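## Task

Pick up the small yellow sponge from the shelving at the far end of the aisle and set it on the desk so that it rests there without the robot holding it. Every object that was standing on the floor must still be upright afterwards, and the robot itself must not topple or finish leaning.

## Robot and tools

ROBOT. TidyBot++: a wheeled base 0.54 m long, 0.50 m wide and 0.38 m tall on four driven casters, carrying one seven-joint arm with a two-finger gripper. The shoulder sits 0.12 m ahead of the base centre and 0.68 m up. Cameras: base_camera on the chassis front, and wrist_camera, which looks along the hand. The arm begins folded with the hand pointing down, poking up to 0.08 m past the base front, elbow up to 1.15 m high.

FRAMES. Base frame: origin on the floor below the base centre, x ahead, y to the left, z up. hand_pose is reported in it and marks the point between the finger pads; the hand's own z runs out along the fingers and its y is the closing direction. The odometry frame is where the base frame was at the scene's start; base_odometry heading is positive to the left, -3.142 to 3.142, and comes only from wheel rotation, so slip is counted as motion and drift of a few cm and degrees builds up. base_tilt is in degrees, forward and right positive.

execute_actions. Argument actions: a list holding zero or one action. An empty list only reports state and images. An action may contain base, joints, and optionally speeds; its motions start together.
- base: exactly one key, a relative offset from where the base last reported itself. translate_m: metres, forward positive, -2 to 2. strafe_m: metres sideways, left positive, -2 to 2. rotate_rad: radians in place, counter-clockwise from above positive, -6.3 to 6.3. A move that would need more than 8.667 s at its top speed is refused.
- joints: absolute targets keyed by name (not offsets). joint_1_rad (any angle; positive turns the arm clockwise seen from above, opposite to rotate_rad), joint_2_rad shoulder -2.249 to 2.249, joint_3_rad any angle, joint_4_rad elbow -2.579 to 2.579, joint_5_rad any angle, joint_6_rad wrist -2.099 to 2.099, joint_7_rad any angle (hand down: positive is counter-clockwise from above; at 1.57 the fingers open toward the robot's left and right), gripper_pos 0 (open, ~85 mm gap) to 1 (closed); gap is about 85 x (1 - gripper_pos) mm. Any-angle joints go the short way, so turn further in steps below half a revolution. Done tolerances: ±0.039 for joints 1 to 4, ±0.056 for 5 to 7, ±0.03 gripper. An omitted joint or base may still be driving toward its previous target.
- speeds: caps for this action only. translate_m and strafe_m 0.05 to 0.5 m/s, rotate_rad 0.1 to 1.57 rad/s (the maxima are the defaults).
- cameras: list of base_camera, wrist_camera or all; omitted/null means all, [] means none.
An unknown key or out-of-range number rejects the whole call and nothing moves. No action runs past 15 s.

ARM GEOMETRY. With joint_1_rad = 0, joint_3_rad = 3.14, joint_5_rad = 0 the arm stays in the base's x-z plane. Segment tilt from vertical (forward positive): upper arm (0.42 m) = joint_2_rad; forearm (0.31 m) = joint_2_rad - joint_4_rad; hand (0.31 m to the hand point) = that minus joint_6_rad. Sum length x sin for forward reach and length x cos for height above the shoulder. A downward hand reaches at most about 0.94 m above the floor, and only near the base. Closed fingertips stick out 20 mm past the hand point. Joints move up to 1.39 rad/s (1.22 for joints 5 to 7).

RESULT LINES. base_status and joint_status tell how each motion ended: done; off_target (stopped short, may still push); contact_stop or time_out (target dropped, holding). For the base, done only means the wheels turned enough; a blocked base can read done well short. "joint command not followed" with a cause line means a self-collision check withheld the arm targets (the gripper still acts; the arm nothing protects from hitting the base); the withheld targets may be retried later. on_its_own lists things that moved uncommanded. Gripper at 1 reading done means it holds nothing; off_target at some value means an object stopped the fingers. motor_effort gives percent of max per motor, bracketed value is the peak, both noisy. Motor temperatures lists one value per arm joint. ARM HIT means a hard self or base impact.

CORRECTIONS. Friction and load sag leave the hand a cm or two off; to fix, send each joint its previous command plus (desired - measured). Never send a loaded joint its measured angle. Trust images over hand_pose.

wait: seconds 0 to 10; nothing new commanded, returns state and images.
zoom_image: camera (base_camera or wrist_camera) and region [x0, y0, x1, y1] in pixels from the top-left of that camera's latest full image, at most 504 x 504.
read_manual: section "licences" only; moves nothing.
finished_scene: scene (1 or 2); ends that scene irreversibly after the last command is held, reports success and gives the next task. Answering without a tool call ends everything. The robot holds its last command while the reply is being written.

AVOID. Dropping, slamming or shoving objects; knocking floor items over. Driving while the arm is caught on something about 0.8 m or higher can tip the robot; sideways loads on a raised hand can lift wheels; retract the arm or back away to level it. Torque limits: joints 1 to 4 fault at 104.5 N m (warn 56.7), joints 5 to 7 at 51.3 (warn 29.4); a fault freezes arm and gripper 10 s while the base continues. Motors warn MOTOR HOT from 60 °C and at 75 °C weaken so the arm sinks (OVER-TEMPERATURE FAULT, limit_stop_at_motor_heat; resend targets). Loose objects may occasionally be nudged by outside pushes.

Each tool is called after "Call:" as name([rows], argument=value, ...), one row to a line, values as JSON.

## Session

Call:
execute_actions(actions=[])

Scene clock: 0.00 s.
Motor temperatures (°C, as the motors report them): [35 36 35 35 45 39 43]
base_odometry: x=+0.000 y=+0.000 heading=+0.000 (m, m, rad; odometry frame)
base_tilt: forward=-0.4 right=-0.1 (deg)
base_status: not commanded
joint_positions: joint_1_rad=+0.050 joint_2_rad=-0.348 joint_3_rad=+3.184 joint_4_rad=-2.544 joint_5_rad=-0.004 joint_6_rad=-0.872 joint_7_rad=+1.622 gripper_pos=+0.000
joint_status: not commanded
motor_effort: joint_1_rad=+0 joint_2_rad=-3 joint_3_rad=+0 joint_4_rad=+16 joint_5_rad=+0 joint_6_rad=+1 joint_7_rad=+0 (%)
hand_pose: x=+0.2535 y=-0.0084 z=+0.5830 quat_wxyz=(-0.006, +0.999, -0.021, +0.037) (m; base frame)
pictures: base_camera, wrist_camera
Images, in order (width x height): base_camera 644x364, wrist_camera 644x476.

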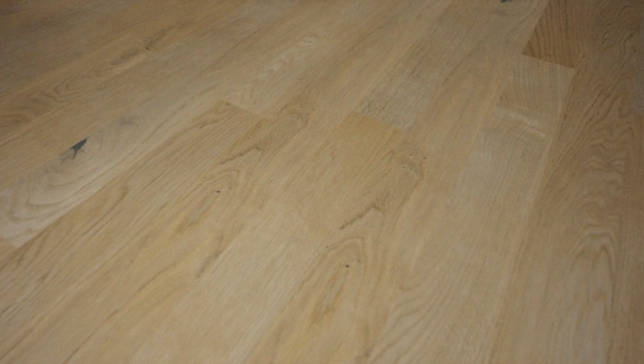

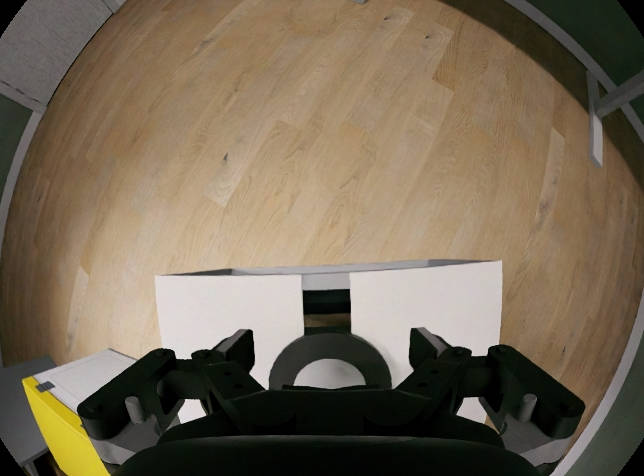

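Call:
execute_actions([
  {"joints": {"joint_6_rad": 0.45, "joint_1_rad": 0.0, "joint_3_rad": 3.14, "joint_7_rad": 1.57}},
])

Scene clock: 1.77 s.
Motor temperatures (°C, as the motors report them): [35 36 35 35 45 39 43]
base_odometry: x=+0.000 y=+0.000 heading=+0.000 (m, m, rad; odometry frame)
base_tilt: forward=-0.5 right=-0.1 (deg)
base_status: not commanded
joint_positions: joint_1_rad=+0.028 joint_2_rad=-0.348 joint_3_rad=+3.157 joint_4_rad=-2.543 joint_5_rad=-0.004 joint_6_rad=+0.435 joint_7_rad=+1.599 gripper_pos=+0.000
joint_status: all done
motor_effort: joint_1_rad=+0(1) joint_2_rad=-7(6) joint_3_rad=-1(2) joint_4_rad=+18(19) joint_5_rad=+0(0) joint_6_rad=+8(7) joint_7_rad=+0(0) (%)
hand_pose: x=+0.5362 y=-0.0176 z=+0.8350 quat_wxyz=(+0.020, +0.771, -0.009, +0.637) (m; base frame)
pictures: base_camera, wrist_camera
Images, in order (width x height): base_camera 644x364, wrist_camera 644x476.

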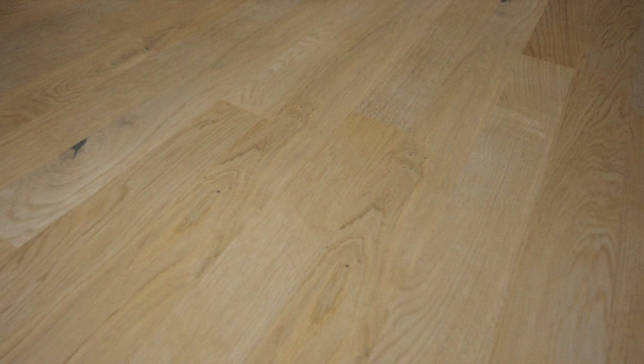

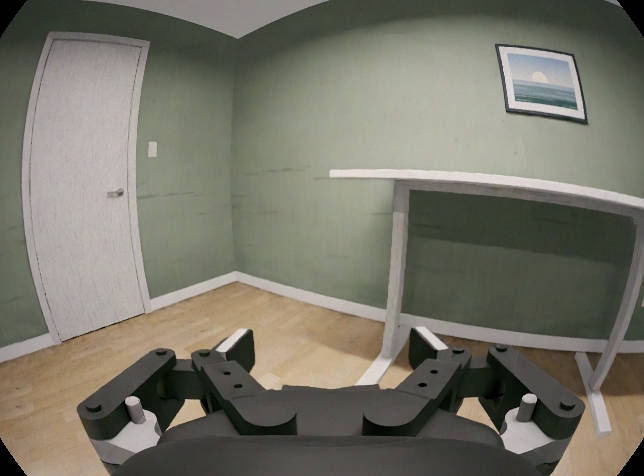

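Call:
execute_actions([
  {"joints": {"joint_1_rad": -1.8}},
], cameras=["wrist_camera"])

Scene clock: 4.87 s.
Motor temperatures (°C, as the motors report them): [35 36 35 35 45 39 43]
base_odometry: x=+0.000 y=+0.000 heading=+0.000 (m, m, rad; odometry frame)
base_tilt: forward=-0.4 right=-0.2 (deg)
base_status: not commanded
joint_positions: joint_1_rad=-1.774 joint_2_rad=-0.348 joint_3_rad=+3.154 joint_4_rad=-2.543 joint_5_rad=-0.004 joint_6_rad=+0.435 joint_7_rad=+1.599 gripper_pos=+0.000
joint_status: all done
motor_effort: joint_1_rad=+0(0) joint_2_rad=-7(7) joint_3_rad=-1(1) joint_4_rad=+18(19) joint_5_rad=+0(0) joint_6_rad=+8(8) joint_7_rad=+0(0) (%)
hand_pose: x=+0.0394 y=+0.4099 z=+0.8350 quat_wxyz=(-0.487, +0.485, +0.600, +0.411) (m; base frame)
pictures: wrist_camera
Images, in order (width x height): wrist_camera 644x476.

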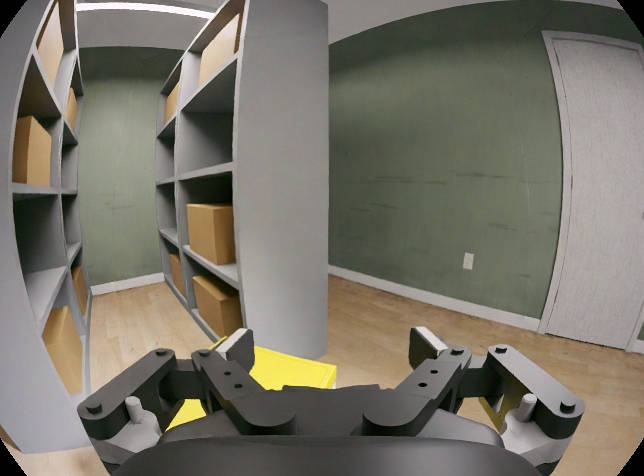

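Call:
execute_actions([
  {"joints": {"joint_1_rad": -2.6, "joint_6_rad": 0.0}},
], cameras=["wrist_camera"])

Scene clock: 7.03 s.
Motor temperatures (°C, as the motors report them): [35 36 35 35 45 39 43]
base_odometry: x=+0.000 y=+0.000 heading=+0.000 (m, m, rad; odometry frame)
base_tilt: forward=-0.4 right=-0.1 (deg)
base_status: not commanded
joint_positions: joint_1_rad=-2.573 joint_2_rad=-0.348 joint_3_rad=+3.153 joint_4_rad=-2.543 joint_5_rad=-0.004 joint_6_rad=+0.038 joint_7_rad=+1.599 gripper_pos=+0.000
joint_status: all done
motor_effort: joint_1_rad=+0(0) joint_2_rad=-5(7) joint_3_rad=-1(0) joint_4_rad=+18(19) joint_5_rad=+0(0) joint_6_rad=+6(8) joint_7_rad=+0(0) (%)
hand_pose: x=-0.1923 y=+0.2020 z=+0.7214 quat_wxyz=(-0.452, +0.242, +0.847, +0.139) (m; base frame)
pictures: wrist_camera
Images, in order (width x height): wrist_camera 644x476.

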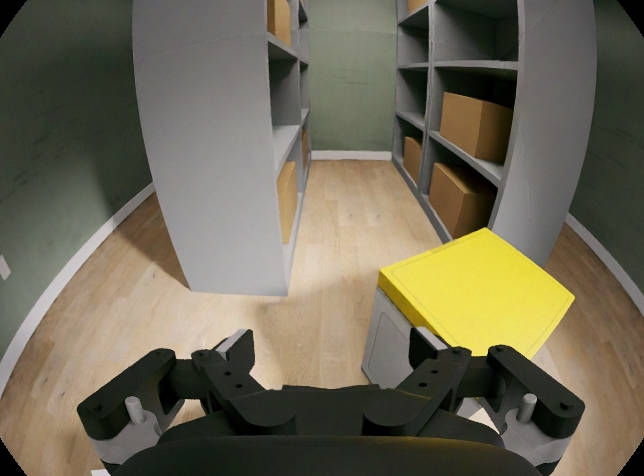

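Call:
execute_actions([
  {"base": {"strafe_m": -0.2}},
], cameras=[])

Call:
execute_actions([
  {"base": {"rotate_rad": 2.56}, "joints": {"joint_1_rad": 0.03, "joint_6_rad": -0.25}},
])

Scene clock: 10.07 s.
Motor temperatures (°C, as the motors report them): [35 36 35 35 45 39 43]
base_odometry: x=+0.000 y=-0.200 heading=+0.001 (m, m, rad; odometry frame)
base_tilt: forward=-0.4 right=-0.1 (deg)
base_status: done
joint_positions: joint_1_rad=-2.574 joint_2_rad=-0.348 joint_3_rad=+3.150 joint_4_rad=-2.543 joint_5_rad=-0.004 joint_6_rad=+0.038 joint_7_rad=+1.599 gripper_pos=+0.000
joint_status: not commanded
motor_effort: joint_1_rad=+0(0) joint_2_rad=-6(8) joint_3_rad=-1(1) joint_4_rad=+18(19) joint_5_rad=+0(0) joint_6_rad=+7(7) joint_7_rad=+0(0) (%)
hand_pose: x=-0.1929 y=+0.2009 z=+0.7213 quat_wxyz=(-0.452, +0.240, +0.848, +0.138) (m; base frame)
pictures: none
No camera images: the call's "cameras" was empty. Leave "cameras" out to get every camera's image.

Scene clock: 13.63 s.
Motor temperatures (°C, as the motors report them): [35 36 35 35 45 39 43]
base_odometry: x=+0.000 y=-0.200 heading=+2.559 (m, m, rad; odometry frame)
base_tilt: forward=-0.5 right=-0.1 (deg)
base_status: done
joint_positions: joint_1_rad=+0.003 joint_2_rad=-0.348 joint_3_rad=+3.150 joint_4_rad=-2.543 joint_5_rad=-0.004 joint_6_rad=-0.210 joint_7_rad=+1.599 gripper_pos=+0.000
joint_status: all done
motor_effort: joint_1_rad=+0(0) joint_2_rad=-4(7) joint_3_rad=-1(0) joint_4_rad=+16(19) joint_5_rad=+0(0) joint_6_rad=+5(7) joint_7_rad=+0(0) (%)
hand_pose: x=+0.4398 y=-0.0018 z=+0.6630 quat_wxyz=(+0.005, +0.933, +0.006, +0.360) (m; base frame)
pictures: base_camera, wrist_camera
Images, in order (width x height): base_camera 644x364, wrist_camera 644x476.

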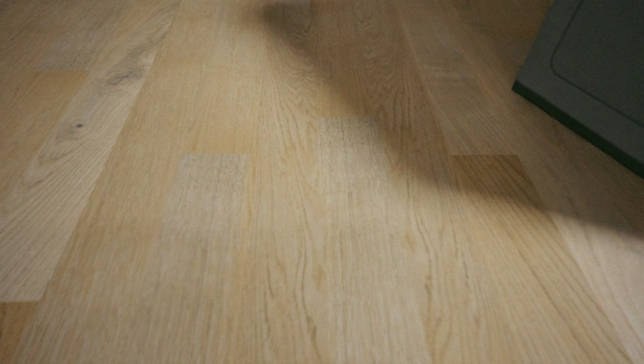

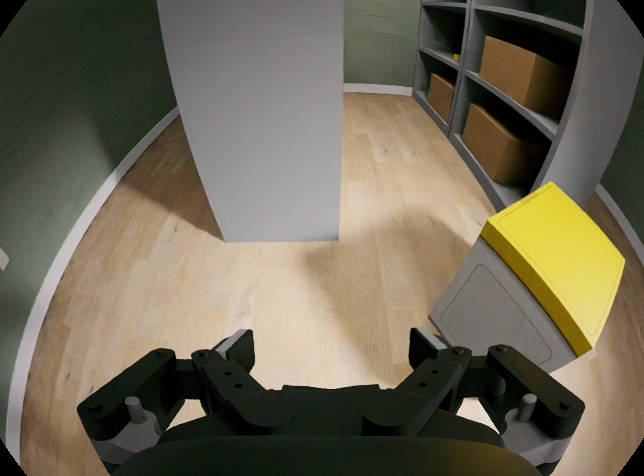

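Call:
execute_actions([
  {"base": {"translate_m": 0.64}, "joints": {"joint_1_rad": 1.6, "joint_6_rad": -0.5}},
])

Scene clock: 16.83 s.
Motor temperatures (°C, as the motors report them): [35 36 35 35 45 39 43]
base_odometry: x=-0.535 y=+0.151 heading=+2.560 (m, m, rad; odometry frame)
base_tilt: forward=-0.4 right=-0.1 (deg)
base_status: done
joint_positions: joint_1_rad=+1.573 joint_2_rad=-0.348 joint_3_rad=+3.150 joint_4_rad=-2.543 joint_5_rad=-0.004 joint_6_rad=-0.461 joint_7_rad=+1.599 gripper_pos=+0.000
joint_status: all done
motor_effort: joint_1_rad=+0(0) joint_2_rad=-3(5) joint_3_rad=-1(0) joint_4_rad=+16(18) joint_5_rad=+0(0) joint_6_rad=+3(6) joint_7_rad=-1(0) (%)
hand_pose: x=+0.1185 y=-0.2571 z=+0.6184 quat_wxyz=(+0.171, +0.691, -0.681, +0.169) (m; base frame)
pictures: base_camera, wrist_camera
Images, in order (width x height): base_camera 644x364, wrist_camera 644x476.

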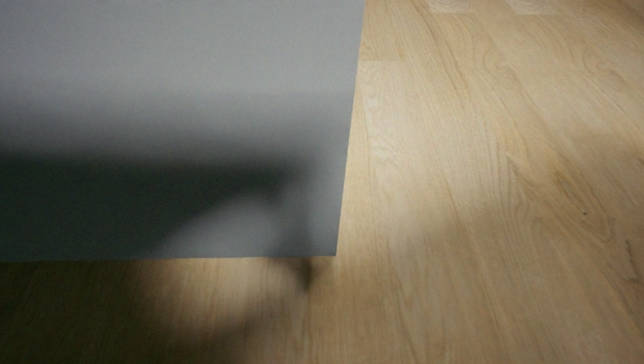

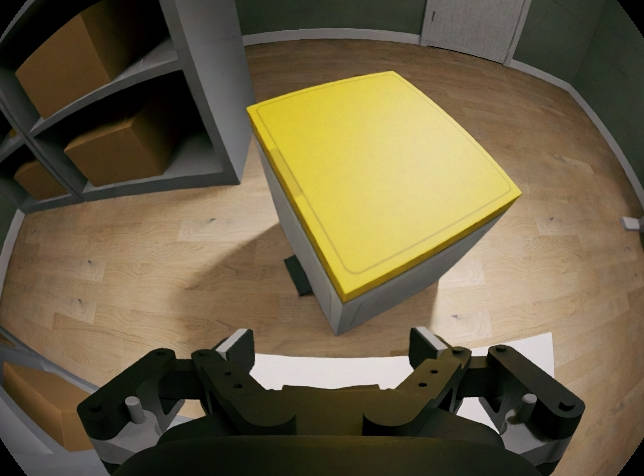

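Call:
execute_actions([
  {"base": {"strafe_m": -0.3}, "speeds": {"strafe_m": 0.08}},
])

Scene clock: 21.23 s.
Motor temperatures (°C, as the motors report them): [35 36 35 35 45 39 43]
base_odometry: x=-0.371 y=+0.402 heading=+2.561 (m, m, rad; odometry frame)
base_tilt: forward=-0.4 right=-0.1 (deg)
base_status: done
joint_positions: joint_1_rad=+1.573 joint_2_rad=-0.348 joint_3_rad=+3.150 joint_4_rad=-2.543 joint_5_rad=-0.004 joint_6_rad=-0.463 joint_7_rad=+1.599 gripper_pos=+0.000
joint_status: not commanded
motor_effort: joint_1_rad=+0(0) joint_2_rad=-4(5) joint_3_rad=-2(2) joint_4_rad=+16(17) joint_5_rad=+0(0) joint_6_rad=+3(4) joint_7_rad=+0(0) (%)
hand_pose: x=+0.1185 y=-0.2565 z=+0.6181 quat_wxyz=(+0.171, +0.692, -0.681, +0.168) (m; base frame)
pictures: base_camera, wrist_camera
Images, in order (width x height): base_camera 644x364, wrist_camera 644x476.

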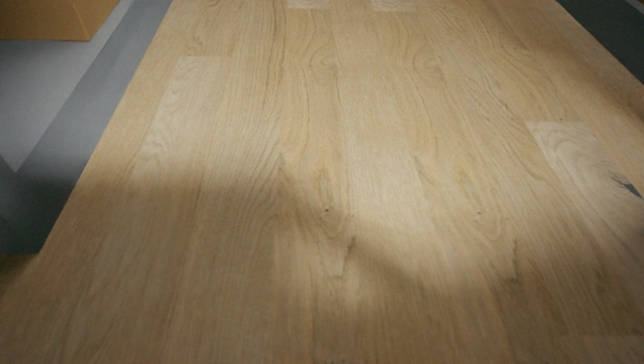

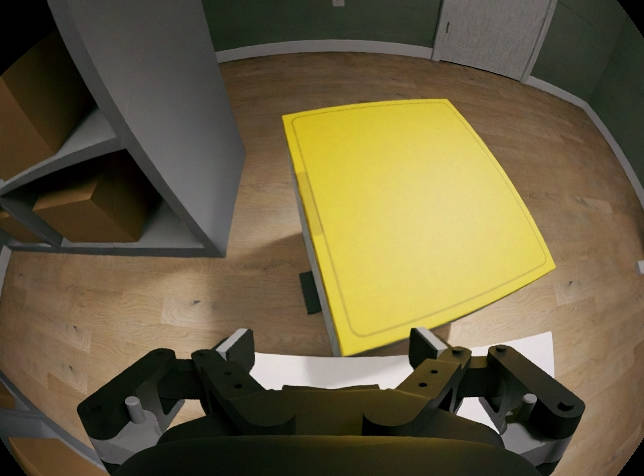

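Call:
execute_actions([
  {"base": {"strafe_m": -0.27}, "speeds": {"strafe_m": 0.1}},
])

Scene clock: 24.63 s.
Motor temperatures (°C, as the motors report them): [35 36 35 35 45 39 43]
base_odometry: x=-0.223 y=+0.628 heading=+2.561 (m, m, rad; odometry frame)
base_tilt: forward=-0.5 right=-0.1 (deg)
base_status: done
joint_positions: joint_1_rad=+1.573 joint_2_rad=-0.348 joint_3_rad=+3.150 joint_4_rad=-2.543 joint_5_rad=-0.004 joint_6_rad=-0.464 joint_7_rad=+1.599 gripper_pos=+0.000
joint_status: not commanded
motor_effort: joint_1_rad=+0(0) joint_2_rad=-3(5) joint_3_rad=+0(1) joint_4_rad=+16(17) joint_5_rad=+0(0) joint_6_rad=+3(4) joint_7_rad=+0(0) (%)
hand_pose: x=+0.1185 y=-0.2562 z=+0.6179 quat_wxyz=(+0.170, +0.692, -0.682, +0.168) (m; base frame)
pictures: base_camera, wrist_camera
Images, in order (width x height): base_camera 644x364, wrist_camera 644x476.

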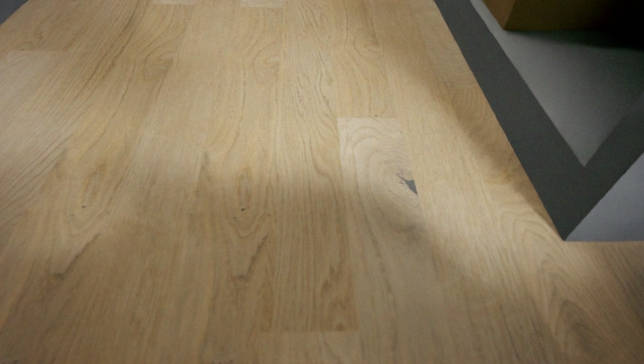

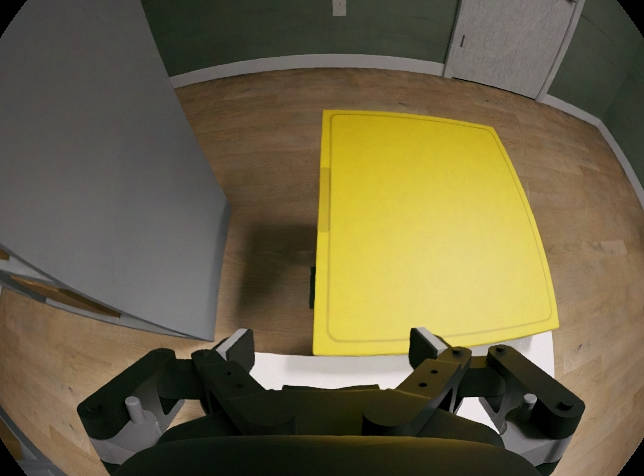

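Call:
execute_actions([
  {"base": {"strafe_m": 0.2}, "joints": {"joint_1_rad": 0.5, "joint_6_rad": 0.1}},
], cameras=[])

Call:
execute_actions([
  {"base": {"rotate_rad": 0.025}},
])

Scene clock: 27.53 s.
Motor temperatures (°C, as the motors report them): [35 36 35 35 45 39 43]
base_odometry: x=-0.333 y=+0.461 heading=+2.561 (m, m, rad; odometry frame)
base_tilt: forward=-0.4 right=-0.1 (deg)
base_status: done
joint_positions: joint_1_rad=+0.527 joint_2_rad=-0.350 joint_3_rad=+3.150 joint_4_rad=-2.544 joint_5_rad=-0.004 joint_6_rad=+0.062 joint_7_rad=+1.599 gripper_pos=+0.000
joint_status: all done
motor_effort: joint_1_rad=+0(1) joint_2_rad=-6(7) joint_3_rad=-2(1) joint_4_rad=+18(18) joint_5_rad=+0(0) joint_6_rad=+7(6) joint_7_rad=+0(0) (%)
hand_pose: x=+0.4419 y=-0.1898 z=+0.7276 quat_wxyz=(+0.132, +0.847, -0.222, +0.465) (m; base frame)
pictures: none
No camera images: the call's "cameras" was empty. Leave "cameras" out to get every camera's image.

Scene clock: 28.13 s.
Motor temperatures (°C, as the motors report them): [35 36 35 35 45 39 43]
base_odometry: x=-0.333 y=+0.460 heading=+2.585 (m, m, rad; odometry frame)
base_tilt: forward=-0.4 right=-0.2 (deg)
base_status: done
joint_positions: joint_1_rad=+0.525 joint_2_rad=-0.350 joint_3_rad=+3.150 joint_4_rad=-2.544 joint_5_rad=-0.004 joint_6_rad=+0.062 joint_7_rad=+1.599 gripper_pos=+0.000
joint_status: not commanded
motor_effort: joint_1_rad=+0(1) joint_2_rad=-5(8) joint_3_rad=+0(0) joint_4_rad=+18(19) joint_5_rad=+0(0) joint_6_rad=+6(7) joint_7_rad=+0(0) (%)
hand_pose: x=+0.4422 y=-0.1892 z=+0.7276 quat_wxyz=(+0.132, +0.847, -0.221, +0.465) (m; base frame)
pictures: base_camera, wrist_camera
Images, in order (width x height): base_camera 644x364, wrist_camera 644x476.

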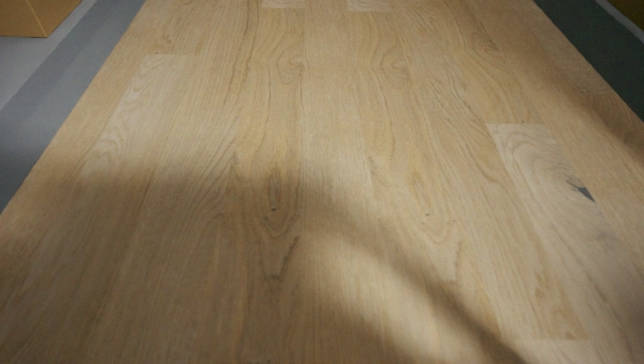

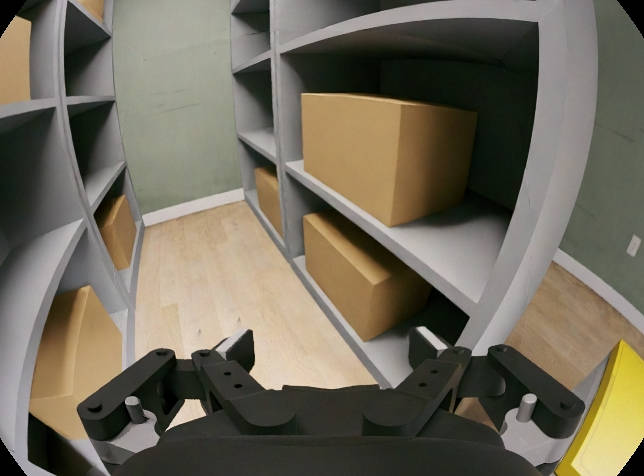

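Call:
execute_actions([
  {"base": {"translate_m": 1.1}, "joints": {"joint_1_rad": 0.7}},
])

Scene clock: 31.80 s.
Motor temperatures (°C, as the motors report them): [35 36 35 35 45 39 43]
base_odometry: x=-1.267 y=+1.041 heading=+2.585 (m, m, rad; odometry frame)
base_tilt: forward=-0.4 right=-0.1 (deg)
base_status: done
joint_positions: joint_1_rad=+0.676 joint_2_rad=-0.350 joint_3_rad=+3.150 joint_4_rad=-2.544 joint_5_rad=-0.004 joint_6_rad=+0.063 joint_7_rad=+1.599 gripper_pos=+0.000
joint_status: all done
motor_effort: joint_1_rad=+0(1) joint_2_rad=-6(7) joint_3_rad=+0(3) joint_4_rad=+18(20) joint_5_rad=+0(0) joint_6_rad=+7(7) joint_7_rad=+0(0) (%)
hand_pose: x=+0.4103 y=-0.2356 z=+0.7278 quat_wxyz=(+0.167, +0.828, -0.284, +0.454) (m; base frame)
pictures: base_camera, wrist_camera
Images, in order (width x height): base_camera 644x364, wrist_camera 644x476.

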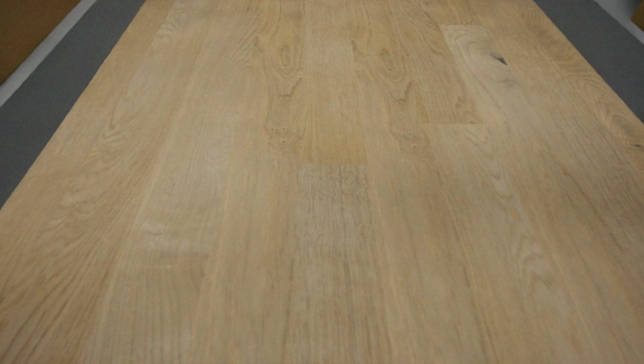

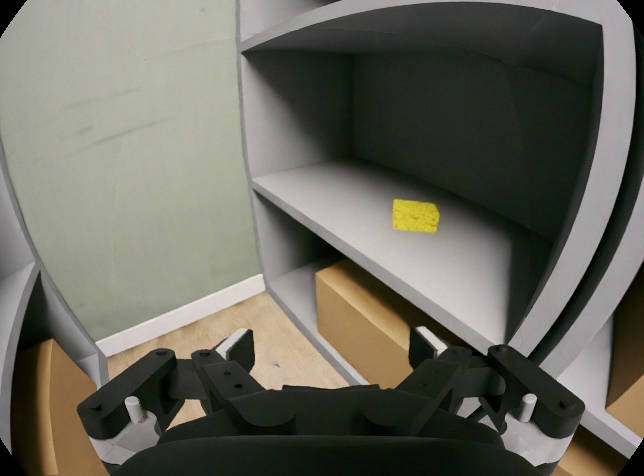

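Call:
zoom_image(camera="wrist_camera", region=[355, 170, 475, 260])

Call:
execute_actions([
  {"base": {"translate_m": 0.5}, "joints": {"joint_1_rad": 1.6, "joint_6_rad": -0.1}},
])

Region (355, 170, 475, 260) of wrist_camera's 644x476 image, scaled by 4.200; it fills the top 378 rows of this view, and the rest is white.

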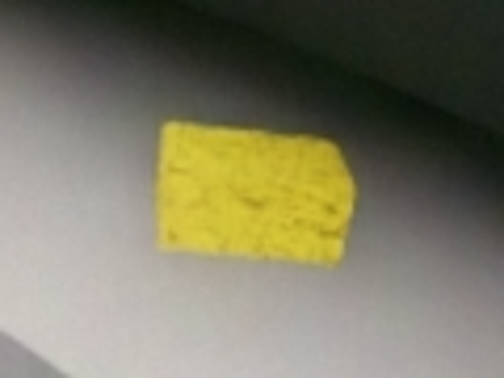

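Scene clock: 34.73 s.
Motor temperatures (°C, as the motors report them): [35 36 35 35 45 39 43]
base_odometry: x=-1.692 y=+1.305 heading=+2.586 (m, m, rad; odometry frame)
base_tilt: forward=-0.4 right=-0.1 (deg)
base_status: done
joint_positions: joint_1_rad=+1.572 joint_2_rad=-0.350 joint_3_rad=+3.150 joint_4_rad=-2.544 joint_5_rad=-0.004 joint_6_rad=-0.061 joint_7_rad=+1.599 gripper_pos=+0.000
joint_status: all done
motor_effort: joint_1_rad=+0(0) joint_2_rad=-5(6) joint_3_rad=-1(0) joint_4_rad=+18(18) joint_5_rad=+0(0) joint_6_rad=+6(7) joint_7_rad=+0(0) (%)
hand_pose: x=+0.1172 y=-0.3521 z=+0.6965 quat_wxyz=(+0.307, +0.643, -0.634, +0.299) (m; base frame)
pictures: base_camera, wrist_camera
Images, in order (width x height): base_camera 644x364, wrist_camera 644x476.

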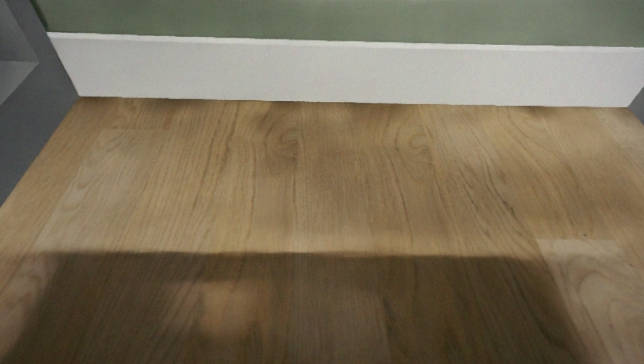

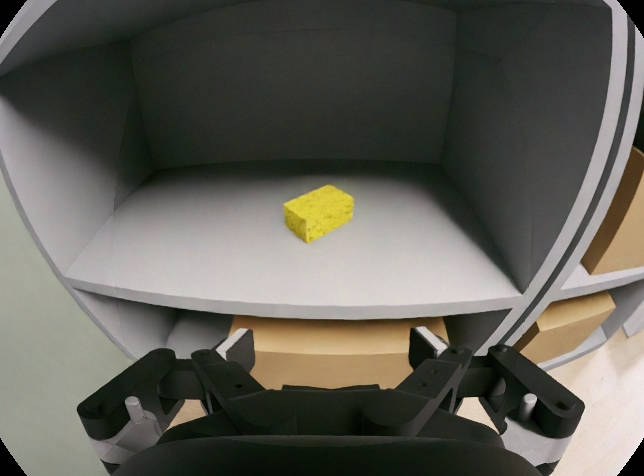

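Call:
execute_actions([
  {"base": {"translate_m": 0.38}, "joints": {"joint_1_rad": 1.76, "joint_2_rad": 0.15, "joint_4_rad": -2.38, "joint_5_rad": -1.22, "joint_6_rad": 0.4, "joint_7_rad": 2.26}},
])

Scene clock: 40.67 s.
Motor temperatures (°C, as the motors report them): [35 36 35 35 45 39 43]
base_odometry: x=-2.015 y=+1.505 heading=+2.586 (m, m, rad; odometry frame)
base_tilt: forward=-0.4 right=-0.1 (deg)
base_status: done
joint_positions: joint_1_rad=+1.732 joint_2_rad=+0.140 joint_3_rad=+3.148 joint_4_rad=-2.392 joint_5_rad=-1.196 joint_6_rad=+0.361 joint_7_rad=+2.234 gripper_pos=+0.000
joint_status: all done
motor_effort: joint_1_rad=+0(1) joint_2_rad=-18(20) joint_3_rad=-2(0) joint_4_rad=+13(18) joint_5_rad=+1(2) joint_6_rad=+4(5) joint_7_rad=+0(2) (%)
hand_pose: x=-0.0541 y=-0.4155 z=+0.6250 quat_wxyz=(+0.335, +0.342, -0.854, +0.204) (m; base frame)
pictures: base_camera, wrist_camera
Images, in order (width x height): base_camera 644x364, wrist_camera 644x476.

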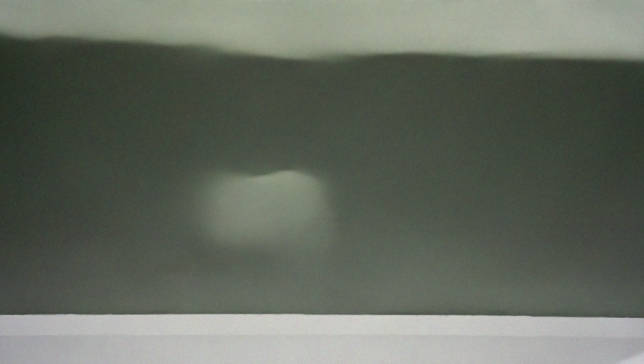

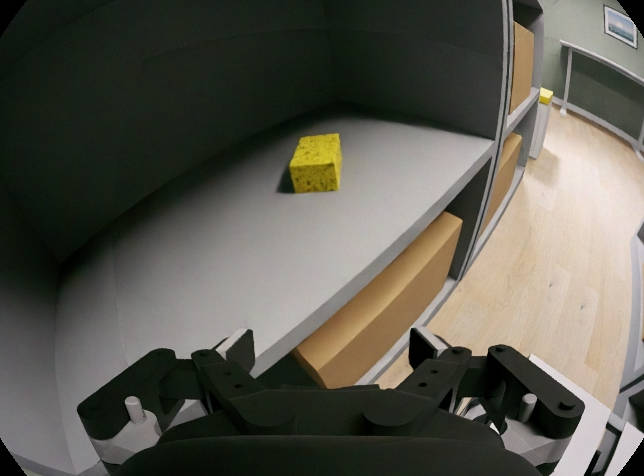

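Signs match. Now pre-grasp.

Call:
execute_actions([
  {"joints": {"joint_1_rad": 1.76, "joint_2_rad": 0.61, "joint_4_rad": -1.92, "joint_5_rad": -1.22, "joint_6_rad": 0.73, "joint_7_rad": 2.26}},
], cameras=["wrist_camera"])

Scene clock: 42.40 s.
Motor temperatures (°C, as the motors report them): [35 36 35 35 45 39 43]
base_odometry: x=-2.015 y=+1.505 heading=+2.586 (m, m, rad; odometry frame)
base_tilt: forward=-0.4 right=-0.1 (deg)
base_status: not commanded
joint_positions: joint_1_rad=+1.732 joint_2_rad=+0.603 joint_3_rad=+3.148 joint_4_rad=-1.931 joint_5_rad=-1.196 joint_6_rad=+0.691 joint_7_rad=+2.234 gripper_pos=+0.000
joint_status: all done
motor_effort: joint_1_rad=+0(0) joint_2_rad=-34(35) joint_3_rad=+0(0) joint_4_rad=+13(14) joint_5_rad=+3(2) joint_6_rad=+5(5) joint_7_rad=+0(0) (%)
hand_pose: x=-0.1643 y=-0.5762 z=+0.6159 quat_wxyz=(+0.476, +0.278, -0.819, +0.159) (m; base frame)
pictures: wrist_camera
Images, in order (width x height): wrist_camera 644x476.

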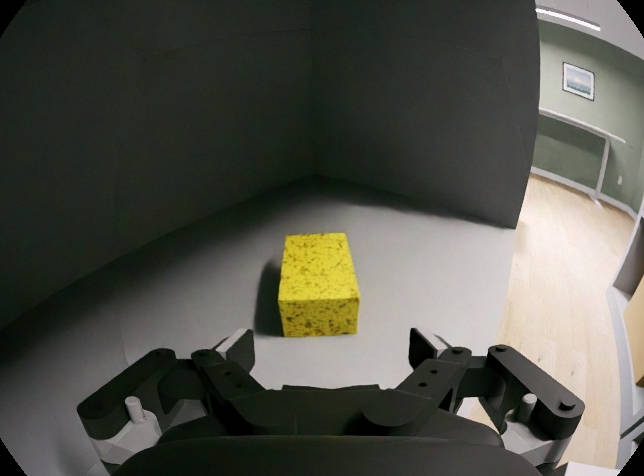

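Call:
execute_actions([
  {"joints": {"joint_1_rad": 1.837, "joint_2_rad": 0.74, "joint_4_rad": -1.747, "joint_5_rad": -1.16, "joint_6_rad": 0.586, "joint_7_rad": 2.316}},
], cameras=["wrist_camera"])

Scene clock: 44.20 s.
Motor temperatures (°C, as the motors report them): [35 36 35 35 45 39 43]
base_odometry: x=-2.015 y=+1.505 heading=+2.586 (m, m, rad; odometry frame)
base_tilt: forward=-0.5 right=-0.1 (deg)
base_status: not commanded
joint_positions: joint_1_rad=+1.814 joint_2_rad=+0.731 joint_3_rad=+3.148 joint_4_rad=-1.756 joint_5_rad=-1.190 joint_6_rad=+0.623 joint_7_rad=+2.287 gripper_pos=+0.000
joint_status: all done
motor_effort: joint_1_rad=+0(2) joint_2_rad=-40(42) joint_3_rad=+0(1) joint_4_rad=+13(14) joint_5_rad=+2(3) joint_6_rad=+5(6) joint_7_rad=-1(1) (%)
hand_pose: x=-0.2104 y=-0.6182 z=+0.5867 quat_wxyz=(+0.470, +0.273, -0.825, +0.155) (m; base frame)
pictures: wrist_camera
Images, in order (width x height): wrist_camera 644x476.

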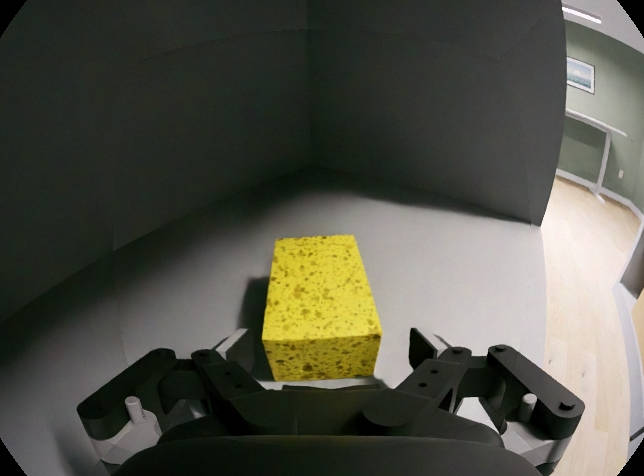

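Call:
execute_actions([
  {"joints": {"joint_1_rad": 1.89, "joint_2_rad": 0.833, "joint_4_rad": -1.604, "joint_5_rad": -1.136, "joint_6_rad": 0.54, "joint_7_rad": 2.356}},
], cameras=["wrist_camera"])

Scene clock: 45.67 s.
Motor temperatures (°C, as the motors report them): [35 36 35 35 45 39 43]
base_odometry: x=-2.015 y=+1.505 heading=+2.586 (m, m, rad; odometry frame)
base_tilt: forward=-0.4 right=-0.1 (deg)
base_status: not commanded
joint_positions: joint_1_rad=+1.866 joint_2_rad=+0.821 joint_3_rad=+3.148 joint_4_rad=-1.612 joint_5_rad=-1.165 joint_6_rad=+0.579 joint_7_rad=+2.327 gripper_pos=+0.000
joint_status: all done
motor_effort: joint_1_rad=+0(1) joint_2_rad=-43(45) joint_3_rad=+0(1) joint_4_rad=+15(14) joint_5_rad=+3(2) joint_6_rad=+5(5) joint_7_rad=+0(1) (%)
hand_pose: x=-0.2465 y=-0.6548 z=+0.5771 quat_wxyz=(+0.477, +0.277, -0.818, +0.161) (m; base frame)
pictures: wrist_camera
Images, in order (width x height): wrist_camera 644x476.

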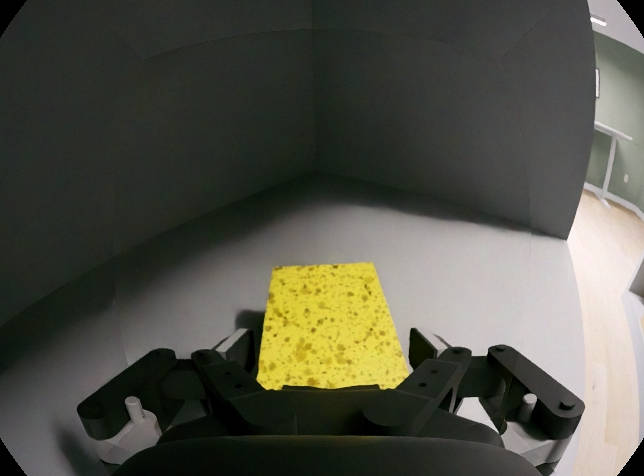

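Call:
execute_actions([
  {"joints": {"joint_2_rad": 0.848}},
], cameras=[])

Call:
execute_actions([
  {"joints": {"gripper_pos": 1.0}},
], cameras=["wrist_camera"])

Scene clock: 46.50 s.
Motor temperatures (°C, as the motors report them): [35 36 35 35 45 39 43]
base_odometry: x=-2.015 y=+1.505 heading=+2.586 (m, m, rad; odometry frame)
base_tilt: forward=-0.4 right=-0.1 (deg)
base_status: not commanded
joint_positions: joint_1_rad=+1.866 joint_2_rad=+0.832 joint_3_rad=+3.148 joint_4_rad=-1.612 joint_5_rad=-1.165 joint_6_rad=+0.579 joint_7_rad=+2.327 gripper_pos=+0.000
joint_status: all done
motor_effort: joint_1_rad=+0(0) joint_2_rad=-43(45) joint_3_rad=+0(0) joint_4_rad=+15(15) joint_5_rad=+2(3) joint_6_rad=+5(5) joint_7_rad=+0(0) (%)
hand_pose: x=-0.2460 y=-0.6537 z=+0.5686 quat_wxyz=(+0.474, +0.279, -0.820, +0.157) (m; base frame)
pictures: none
No camera images: the call's "cameras" was empty. Leave "cameras" out to get every camera's image.

Scene clock: 47.60 s.
Motor temperatures (°C, as the motors report them): [35 36 35 35 45 39 43]
base_odometry: x=-2.015 y=+1.505 heading=+2.586 (m, m, rad; odometry frame)
base_tilt: forward=-0.4 right=-0.1 (deg)
base_status: not commanded
joint_positions: joint_1_rad=+1.866 joint_2_rad=+0.833 joint_3_rad=+3.148 joint_4_rad=-1.605 joint_5_rad=-1.162 joint_6_rad=+0.579 joint_7_rad=+2.327 gripper_pos=+0.363
joint_status: gripper_pos off_target (ended at +0.363, target +1.000)
motor_effort: joint_1_rad=+0(1) joint_2_rad=-40(42) joint_3_rad=-1(0) joint_4_rad=+13(15) joint_5_rad=+2(2) joint_6_rad=+4(5) joint_7_rad=+0(0) (%)
hand_pose: x=-0.2466 y=-0.6565 z=+0.5708 quat_wxyz=(+0.476, +0.280, -0.818, +0.159) (m; base frame)
pictures: wrist_camera
Images, in order (width x height): wrist_camera 644x476.

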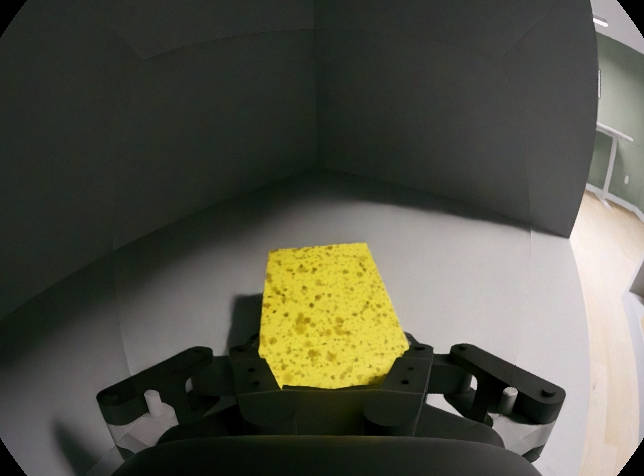

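Call:
execute_actions([
  {"joints": {"joint_2_rad": 0.05, "joint_4_rad": -2.42}},
], cameras=["wrist_camera"])

Scene clock: 50.00 s.
Motor temperatures (°C, as the motors report them): [35 37 35 35 45 39 43]
base_odometry: x=-2.015 y=+1.505 heading=+2.586 (m, m, rad; odometry frame)
base_tilt: forward=-0.4 right=-0.1 (deg)
base_status: not commanded
joint_positions: joint_1_rad=+1.866 joint_2_rad=+0.062 joint_3_rad=+3.148 joint_4_rad=-2.414 joint_5_rad=-1.162 joint_6_rad=+0.577 joint_7_rad=+2.327 gripper_pos=+0.363
joint_status: all done
motor_effort: joint_1_rad=+0(0) joint_2_rad=-18(42) joint_3_rad=-1(0) joint_4_rad=+14(15) joint_5_rad=+2(3) joint_6_rad=+5(5) joint_7_rad=+0(0) (%)
hand_pose: x=-0.1578 y=-0.3695 z=+0.6913 quat_wxyz=(+0.465, +0.286, -0.825, +0.147) (m; base frame)
pictures: wrist_camera
Images, in order (width x height): wrist_camera 644x476.

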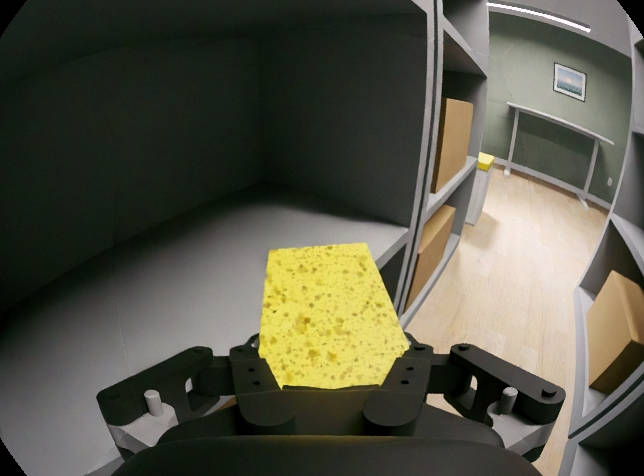

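Call:
execute_actions([
  {"base": {"translate_m": -2.0}, "joints": {"joint_1_rad": 3.17, "joint_2_rad": -0.2, "joint_4_rad": -2.3, "joint_5_rad": 0.03, "joint_6_rad": 0.45, "joint_7_rad": 1.545}},
])

Scene clock: 55.70 s.
Motor temperatures (°C, as the motors report them): [35 37 35 35 45 39 43]
base_odometry: x=-0.316 y=+0.449 heading=+2.586 (m, m, rad; odometry frame)
base_tilt: forward=-0.5 right=-0.1 (deg)
base_status: done
joint_positions: joint_1_rad=+3.144 joint_2_rad=-0.184 joint_3_rad=+3.146 joint_4_rad=-2.309 joint_5_rad=+0.001 joint_6_rad=+0.487 joint_7_rad=+1.573 gripper_pos=+0.363
joint_status: all done
motor_effort: joint_1_rad=+0(2) joint_2_rad=-14(20) joint_3_rad=-1(1) joint_4_rad=+20(20) joint_5_rad=+0(2) joint_6_rad=+8(8) joint_7_rad=+0(0) (%)
hand_pose: x=-0.3819 y=+0.0020 z=+0.9094 quat_wxyz=(+0.683, -0.001, -0.730, -0.003) (m; base frame)
pictures: base_camera, wrist_camera
Images, in order (width x height): base_camera 644x364, wrist_camera 644x476.

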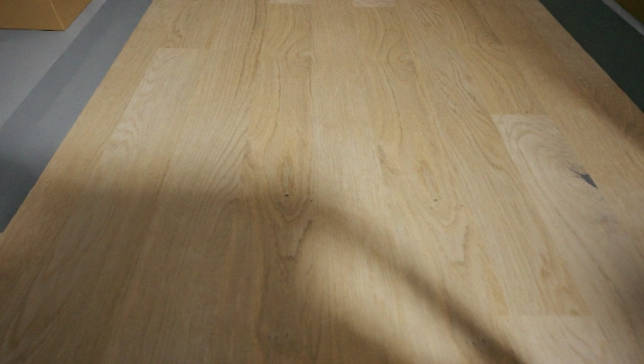

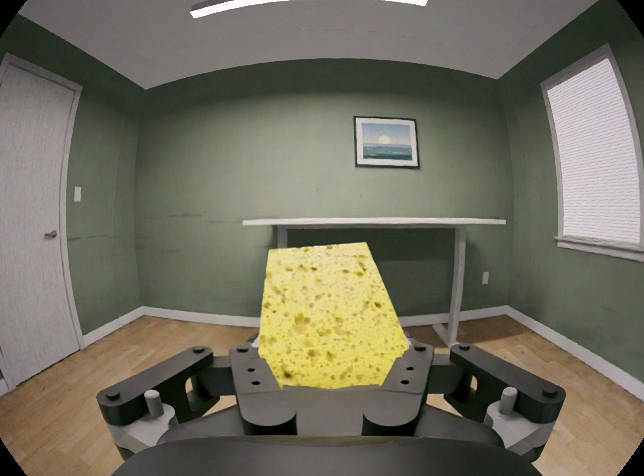

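Call:
execute_actions([
  {"base": {"translate_m": -1.1}, "joints": {"joint_2_rad": 0.15, "joint_4_rad": -1.04, "joint_6_rad": -0.94}},
], cameras=["wrist_camera"])

Scene clock: 59.70 s.
Motor temperatures (°C, as the motors report them): [35 37 35 35 45 39 43]
base_odometry: x=+0.618 y=-0.132 heading=+2.585 (m, m, rad; odometry frame)
base_tilt: forward=-0.5 right=-0.1 (deg)
base_status: done
joint_positions: joint_1_rad=+3.144 joint_2_rad=+0.148 joint_3_rad=+3.146 joint_4_rad=-1.050 joint_5_rad=+0.001 joint_6_rad=-0.904 joint_7_rad=+1.573 gripper_pos=+0.363
joint_status: all done
motor_effort: joint_1_rad=+0(1) joint_2_rad=-28(30) joint_3_rad=-2(0) joint_4_rad=+21(24) joint_5_rad=+0(0) joint_6_rad=+7(8) joint_7_rad=+0(0) (%)
hand_pose: x=-0.5042 y=+0.0029 z=+1.0550 quat_wxyz=(+0.497, -0.002, -0.868, -0.003) (m; base frame)
pictures: wrist_camera
Images, in order (width x height): wrist_camera 644x476.

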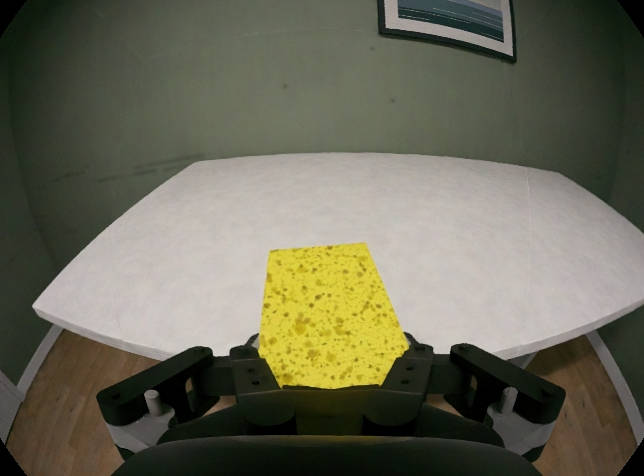

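Call:
execute_actions([
  {"base": {"translate_m": -0.2}, "joints": {"joint_2_rad": 0.18, "joint_4_rad": -1.18, "joint_6_rad": -0.71}},
], cameras=["wrist_camera"])

Scene clock: 61.57 s.
Motor temperatures (°C, as the motors report them): [35 37 35 35 45 39 43]
base_odometry: x=+0.788 y=-0.238 heading=+2.585 (m, m, rad; odometry frame)
base_tilt: forward=-0.4 right=-0.1 (deg)
base_status: done
joint_positions: joint_1_rad=+3.145 joint_2_rad=+0.184 joint_3_rad=+3.146 joint_4_rad=-1.175 joint_5_rad=+0.001 joint_6_rad=-0.745 joint_7_rad=+1.573 gripper_pos=+0.363
joint_status: all done
motor_effort: joint_1_rad=+0(2) joint_2_rad=-30(32) joint_3_rad=-2(3) joint_4_rad=+21(22) joint_5_rad=+0(0) joint_6_rad=+7(7) joint_7_rad=+0(0) (%)
hand_pose: x=-0.5335 y=+0.0033 z=+1.0037 quat_wxyz=(+0.496, -0.002, -0.868, -0.003) (m; base frame)
pictures: wrist_camera
Images, in order (width x height): wrist_camera 644x476.

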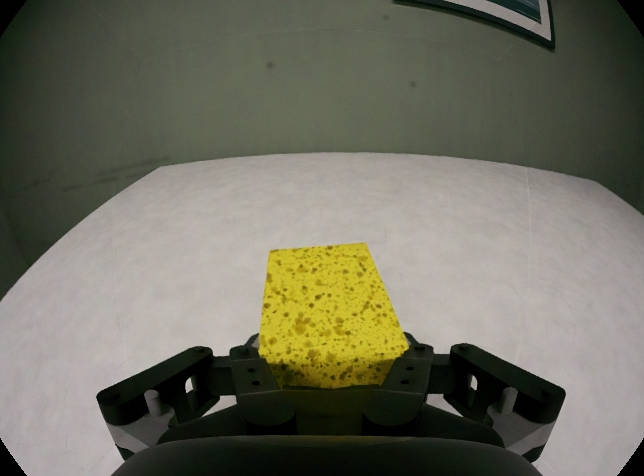

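Call:
execute_actions([
  {"joints": {"joint_2_rad": 0.205}},
], cameras=["wrist_camera"])

Scene clock: 62.63 s.
Motor temperatures (°C, as the motors report them): [35 37 35 35 45 39 43]
base_odometry: x=+0.788 y=-0.238 heading=+2.585 (m, m, rad; odometry frame)
base_tilt: forward=-0.5 right=-0.1 (deg)
base_status: not commanded
joint_positions: joint_1_rad=+3.145 joint_2_rad=+0.194 joint_3_rad=+3.146 joint_4_rad=-1.175 joint_5_rad=+0.001 joint_6_rad=-0.745 joint_7_rad=+1.573 gripper_pos=+0.363
joint_status: all done
motor_effort: joint_1_rad=+0(0) joint_2_rad=-30(30) joint_3_rad=+0(1) joint_4_rad=+22(22) joint_5_rad=+0(0) joint_6_rad=+7(7) joint_7_rad=+0(0) (%)
hand_pose: x=-0.5368 y=+0.0033 z=+0.9968 quat_wxyz=(+0.492, -0.002, -0.871, -0.003) (m; base frame)
pictures: wrist_camera
Images, in order (width x height): wrist_camera 644x476.

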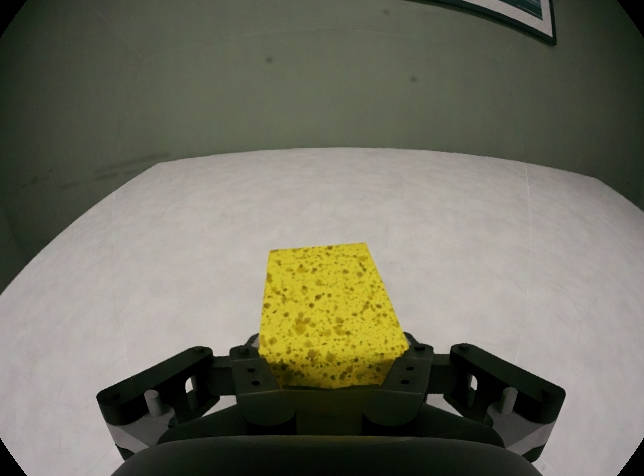

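Call:
execute_actions([
  {"joints": {"joint_2_rad": 0.25, "joint_6_rad": -0.66}},
], cameras=["wrist_camera"])

Scene clock: 63.53 s.
Motor temperatures (°C, as the motors report them): [35 37 35 35 45 39 43]
base_odometry: x=+0.788 y=-0.238 heading=+2.585 (m, m, rad; odometry frame)
base_tilt: forward=-0.5 right=-0.1 (deg)
base_status: not commanded
joint_positions: joint_1_rad=+3.145 joint_2_rad=+0.229 joint_3_rad=+3.146 joint_4_rad=-1.175 joint_5_rad=+0.001 joint_6_rad=-0.690 joint_7_rad=+1.573 gripper_pos=+0.363
joint_status: all done
motor_effort: joint_1_rad=+0(0) joint_2_rad=-29(33) joint_3_rad=-2(1) joint_4_rad=+20(21) joint_5_rad=+0(0) joint_6_rad=+6(8) joint_7_rad=+0(0) (%)
hand_pose: x=-0.5562 y=+0.0034 z=+0.9887 quat_wxyz=(+0.500, -0.002, -0.866, -0.003) (m; base frame)
pictures: wrist_camera
Images, in order (width x height): wrist_camera 644x476.

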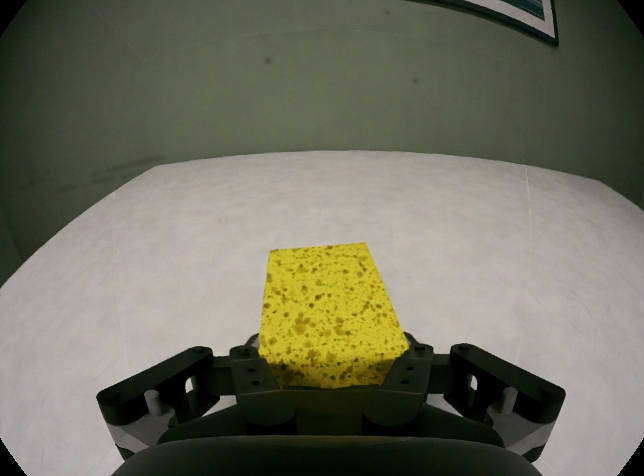

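Call:
execute_actions([
  {"joints": {"gripper_pos": 0.0}},
], cameras=["wrist_camera"])

Call:
execute_actions([
  {"joints": {"joint_2_rad": -0.1, "joint_4_rad": -1.3}},
], cameras=["wrist_camera"])

Scene clock: 64.87 s.
Motor temperatures (°C, as the motors report them): [35 37 35 35 45 39 43]
base_odometry: x=+0.788 y=-0.238 heading=+2.585 (m, m, rad; odometry frame)
base_tilt: forward=-0.4 right=-0.2 (deg)
base_status: not commanded
joint_positions: joint_1_rad=+3.145 joint_2_rad=+0.233 joint_3_rad=+3.146 joint_4_rad=-1.175 joint_5_rad=+0.001 joint_6_rad=-0.690 joint_7_rad=+1.573 gripper_pos=+0.000
joint_status: all done
motor_effort: joint_1_rad=+0(0) joint_2_rad=-31(31) joint_3_rad=-2(1) joint_4_rad=+21(22) joint_5_rad=+0(0) joint_6_rad=+7(7) joint_7_rad=+0(0) (%)
hand_pose: x=-0.5573 y=+0.0034 z=+0.9861 quat_wxyz=(+0.499, -0.002, -0.867, -0.003) (m; base frame)
pictures: wrist_camera
Images, in order (width x height): wrist_camera 644x476.

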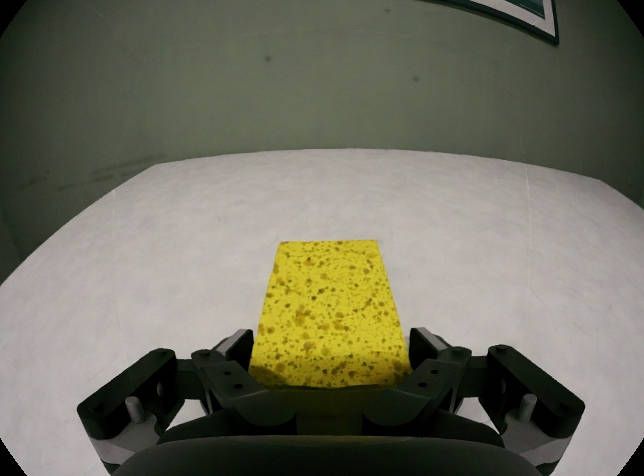

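Scene clock: 66.67 s.
Motor temperatures (°C, as the motors report them): [35 37 35 35 45 39 43]
base_odometry: x=+0.788 y=-0.238 heading=+2.585 (m, m, rad; odometry frame)
base_tilt: forward=-0.4 right=-0.2 (deg)
base_status: not commanded
joint_positions: joint_1_rad=+3.145 joint_2_rad=-0.107 joint_3_rad=+3.146 joint_4_rad=-1.290 joint_5_rad=+0.001 joint_6_rad=-0.690 joint_7_rad=+1.573 gripper_pos=+0.000
joint_status: all done
motor_effort: joint_1_rad=+0(0) joint_2_rad=-18(33) joint_3_rad=-1(2) joint_4_rad=+21(22) joint_5_rad=+0(0) joint_6_rad=+8(8) joint_7_rad=+0(1) (%)
hand_pose: x=-0.4243 y=+0.0030 z=+1.1266 quat_wxyz=(+0.593, -0.002, -0.805, -0.003) (m; base frame)
pictures: wrist_camera
Images, in order (width x height): wrist_camera 644x476.

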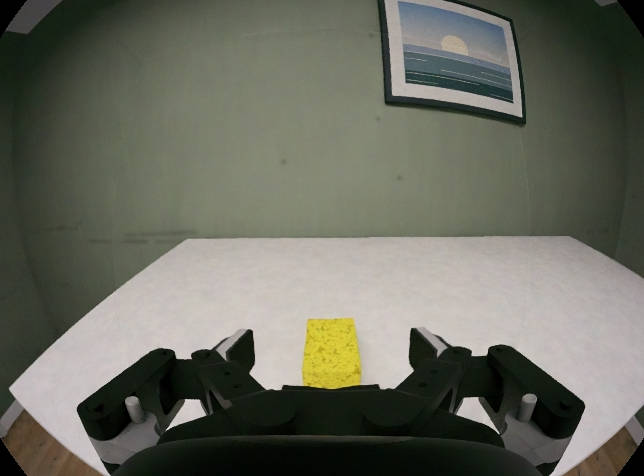

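Call:
finished_scene(scene=1)

The scene is finished: the task was done.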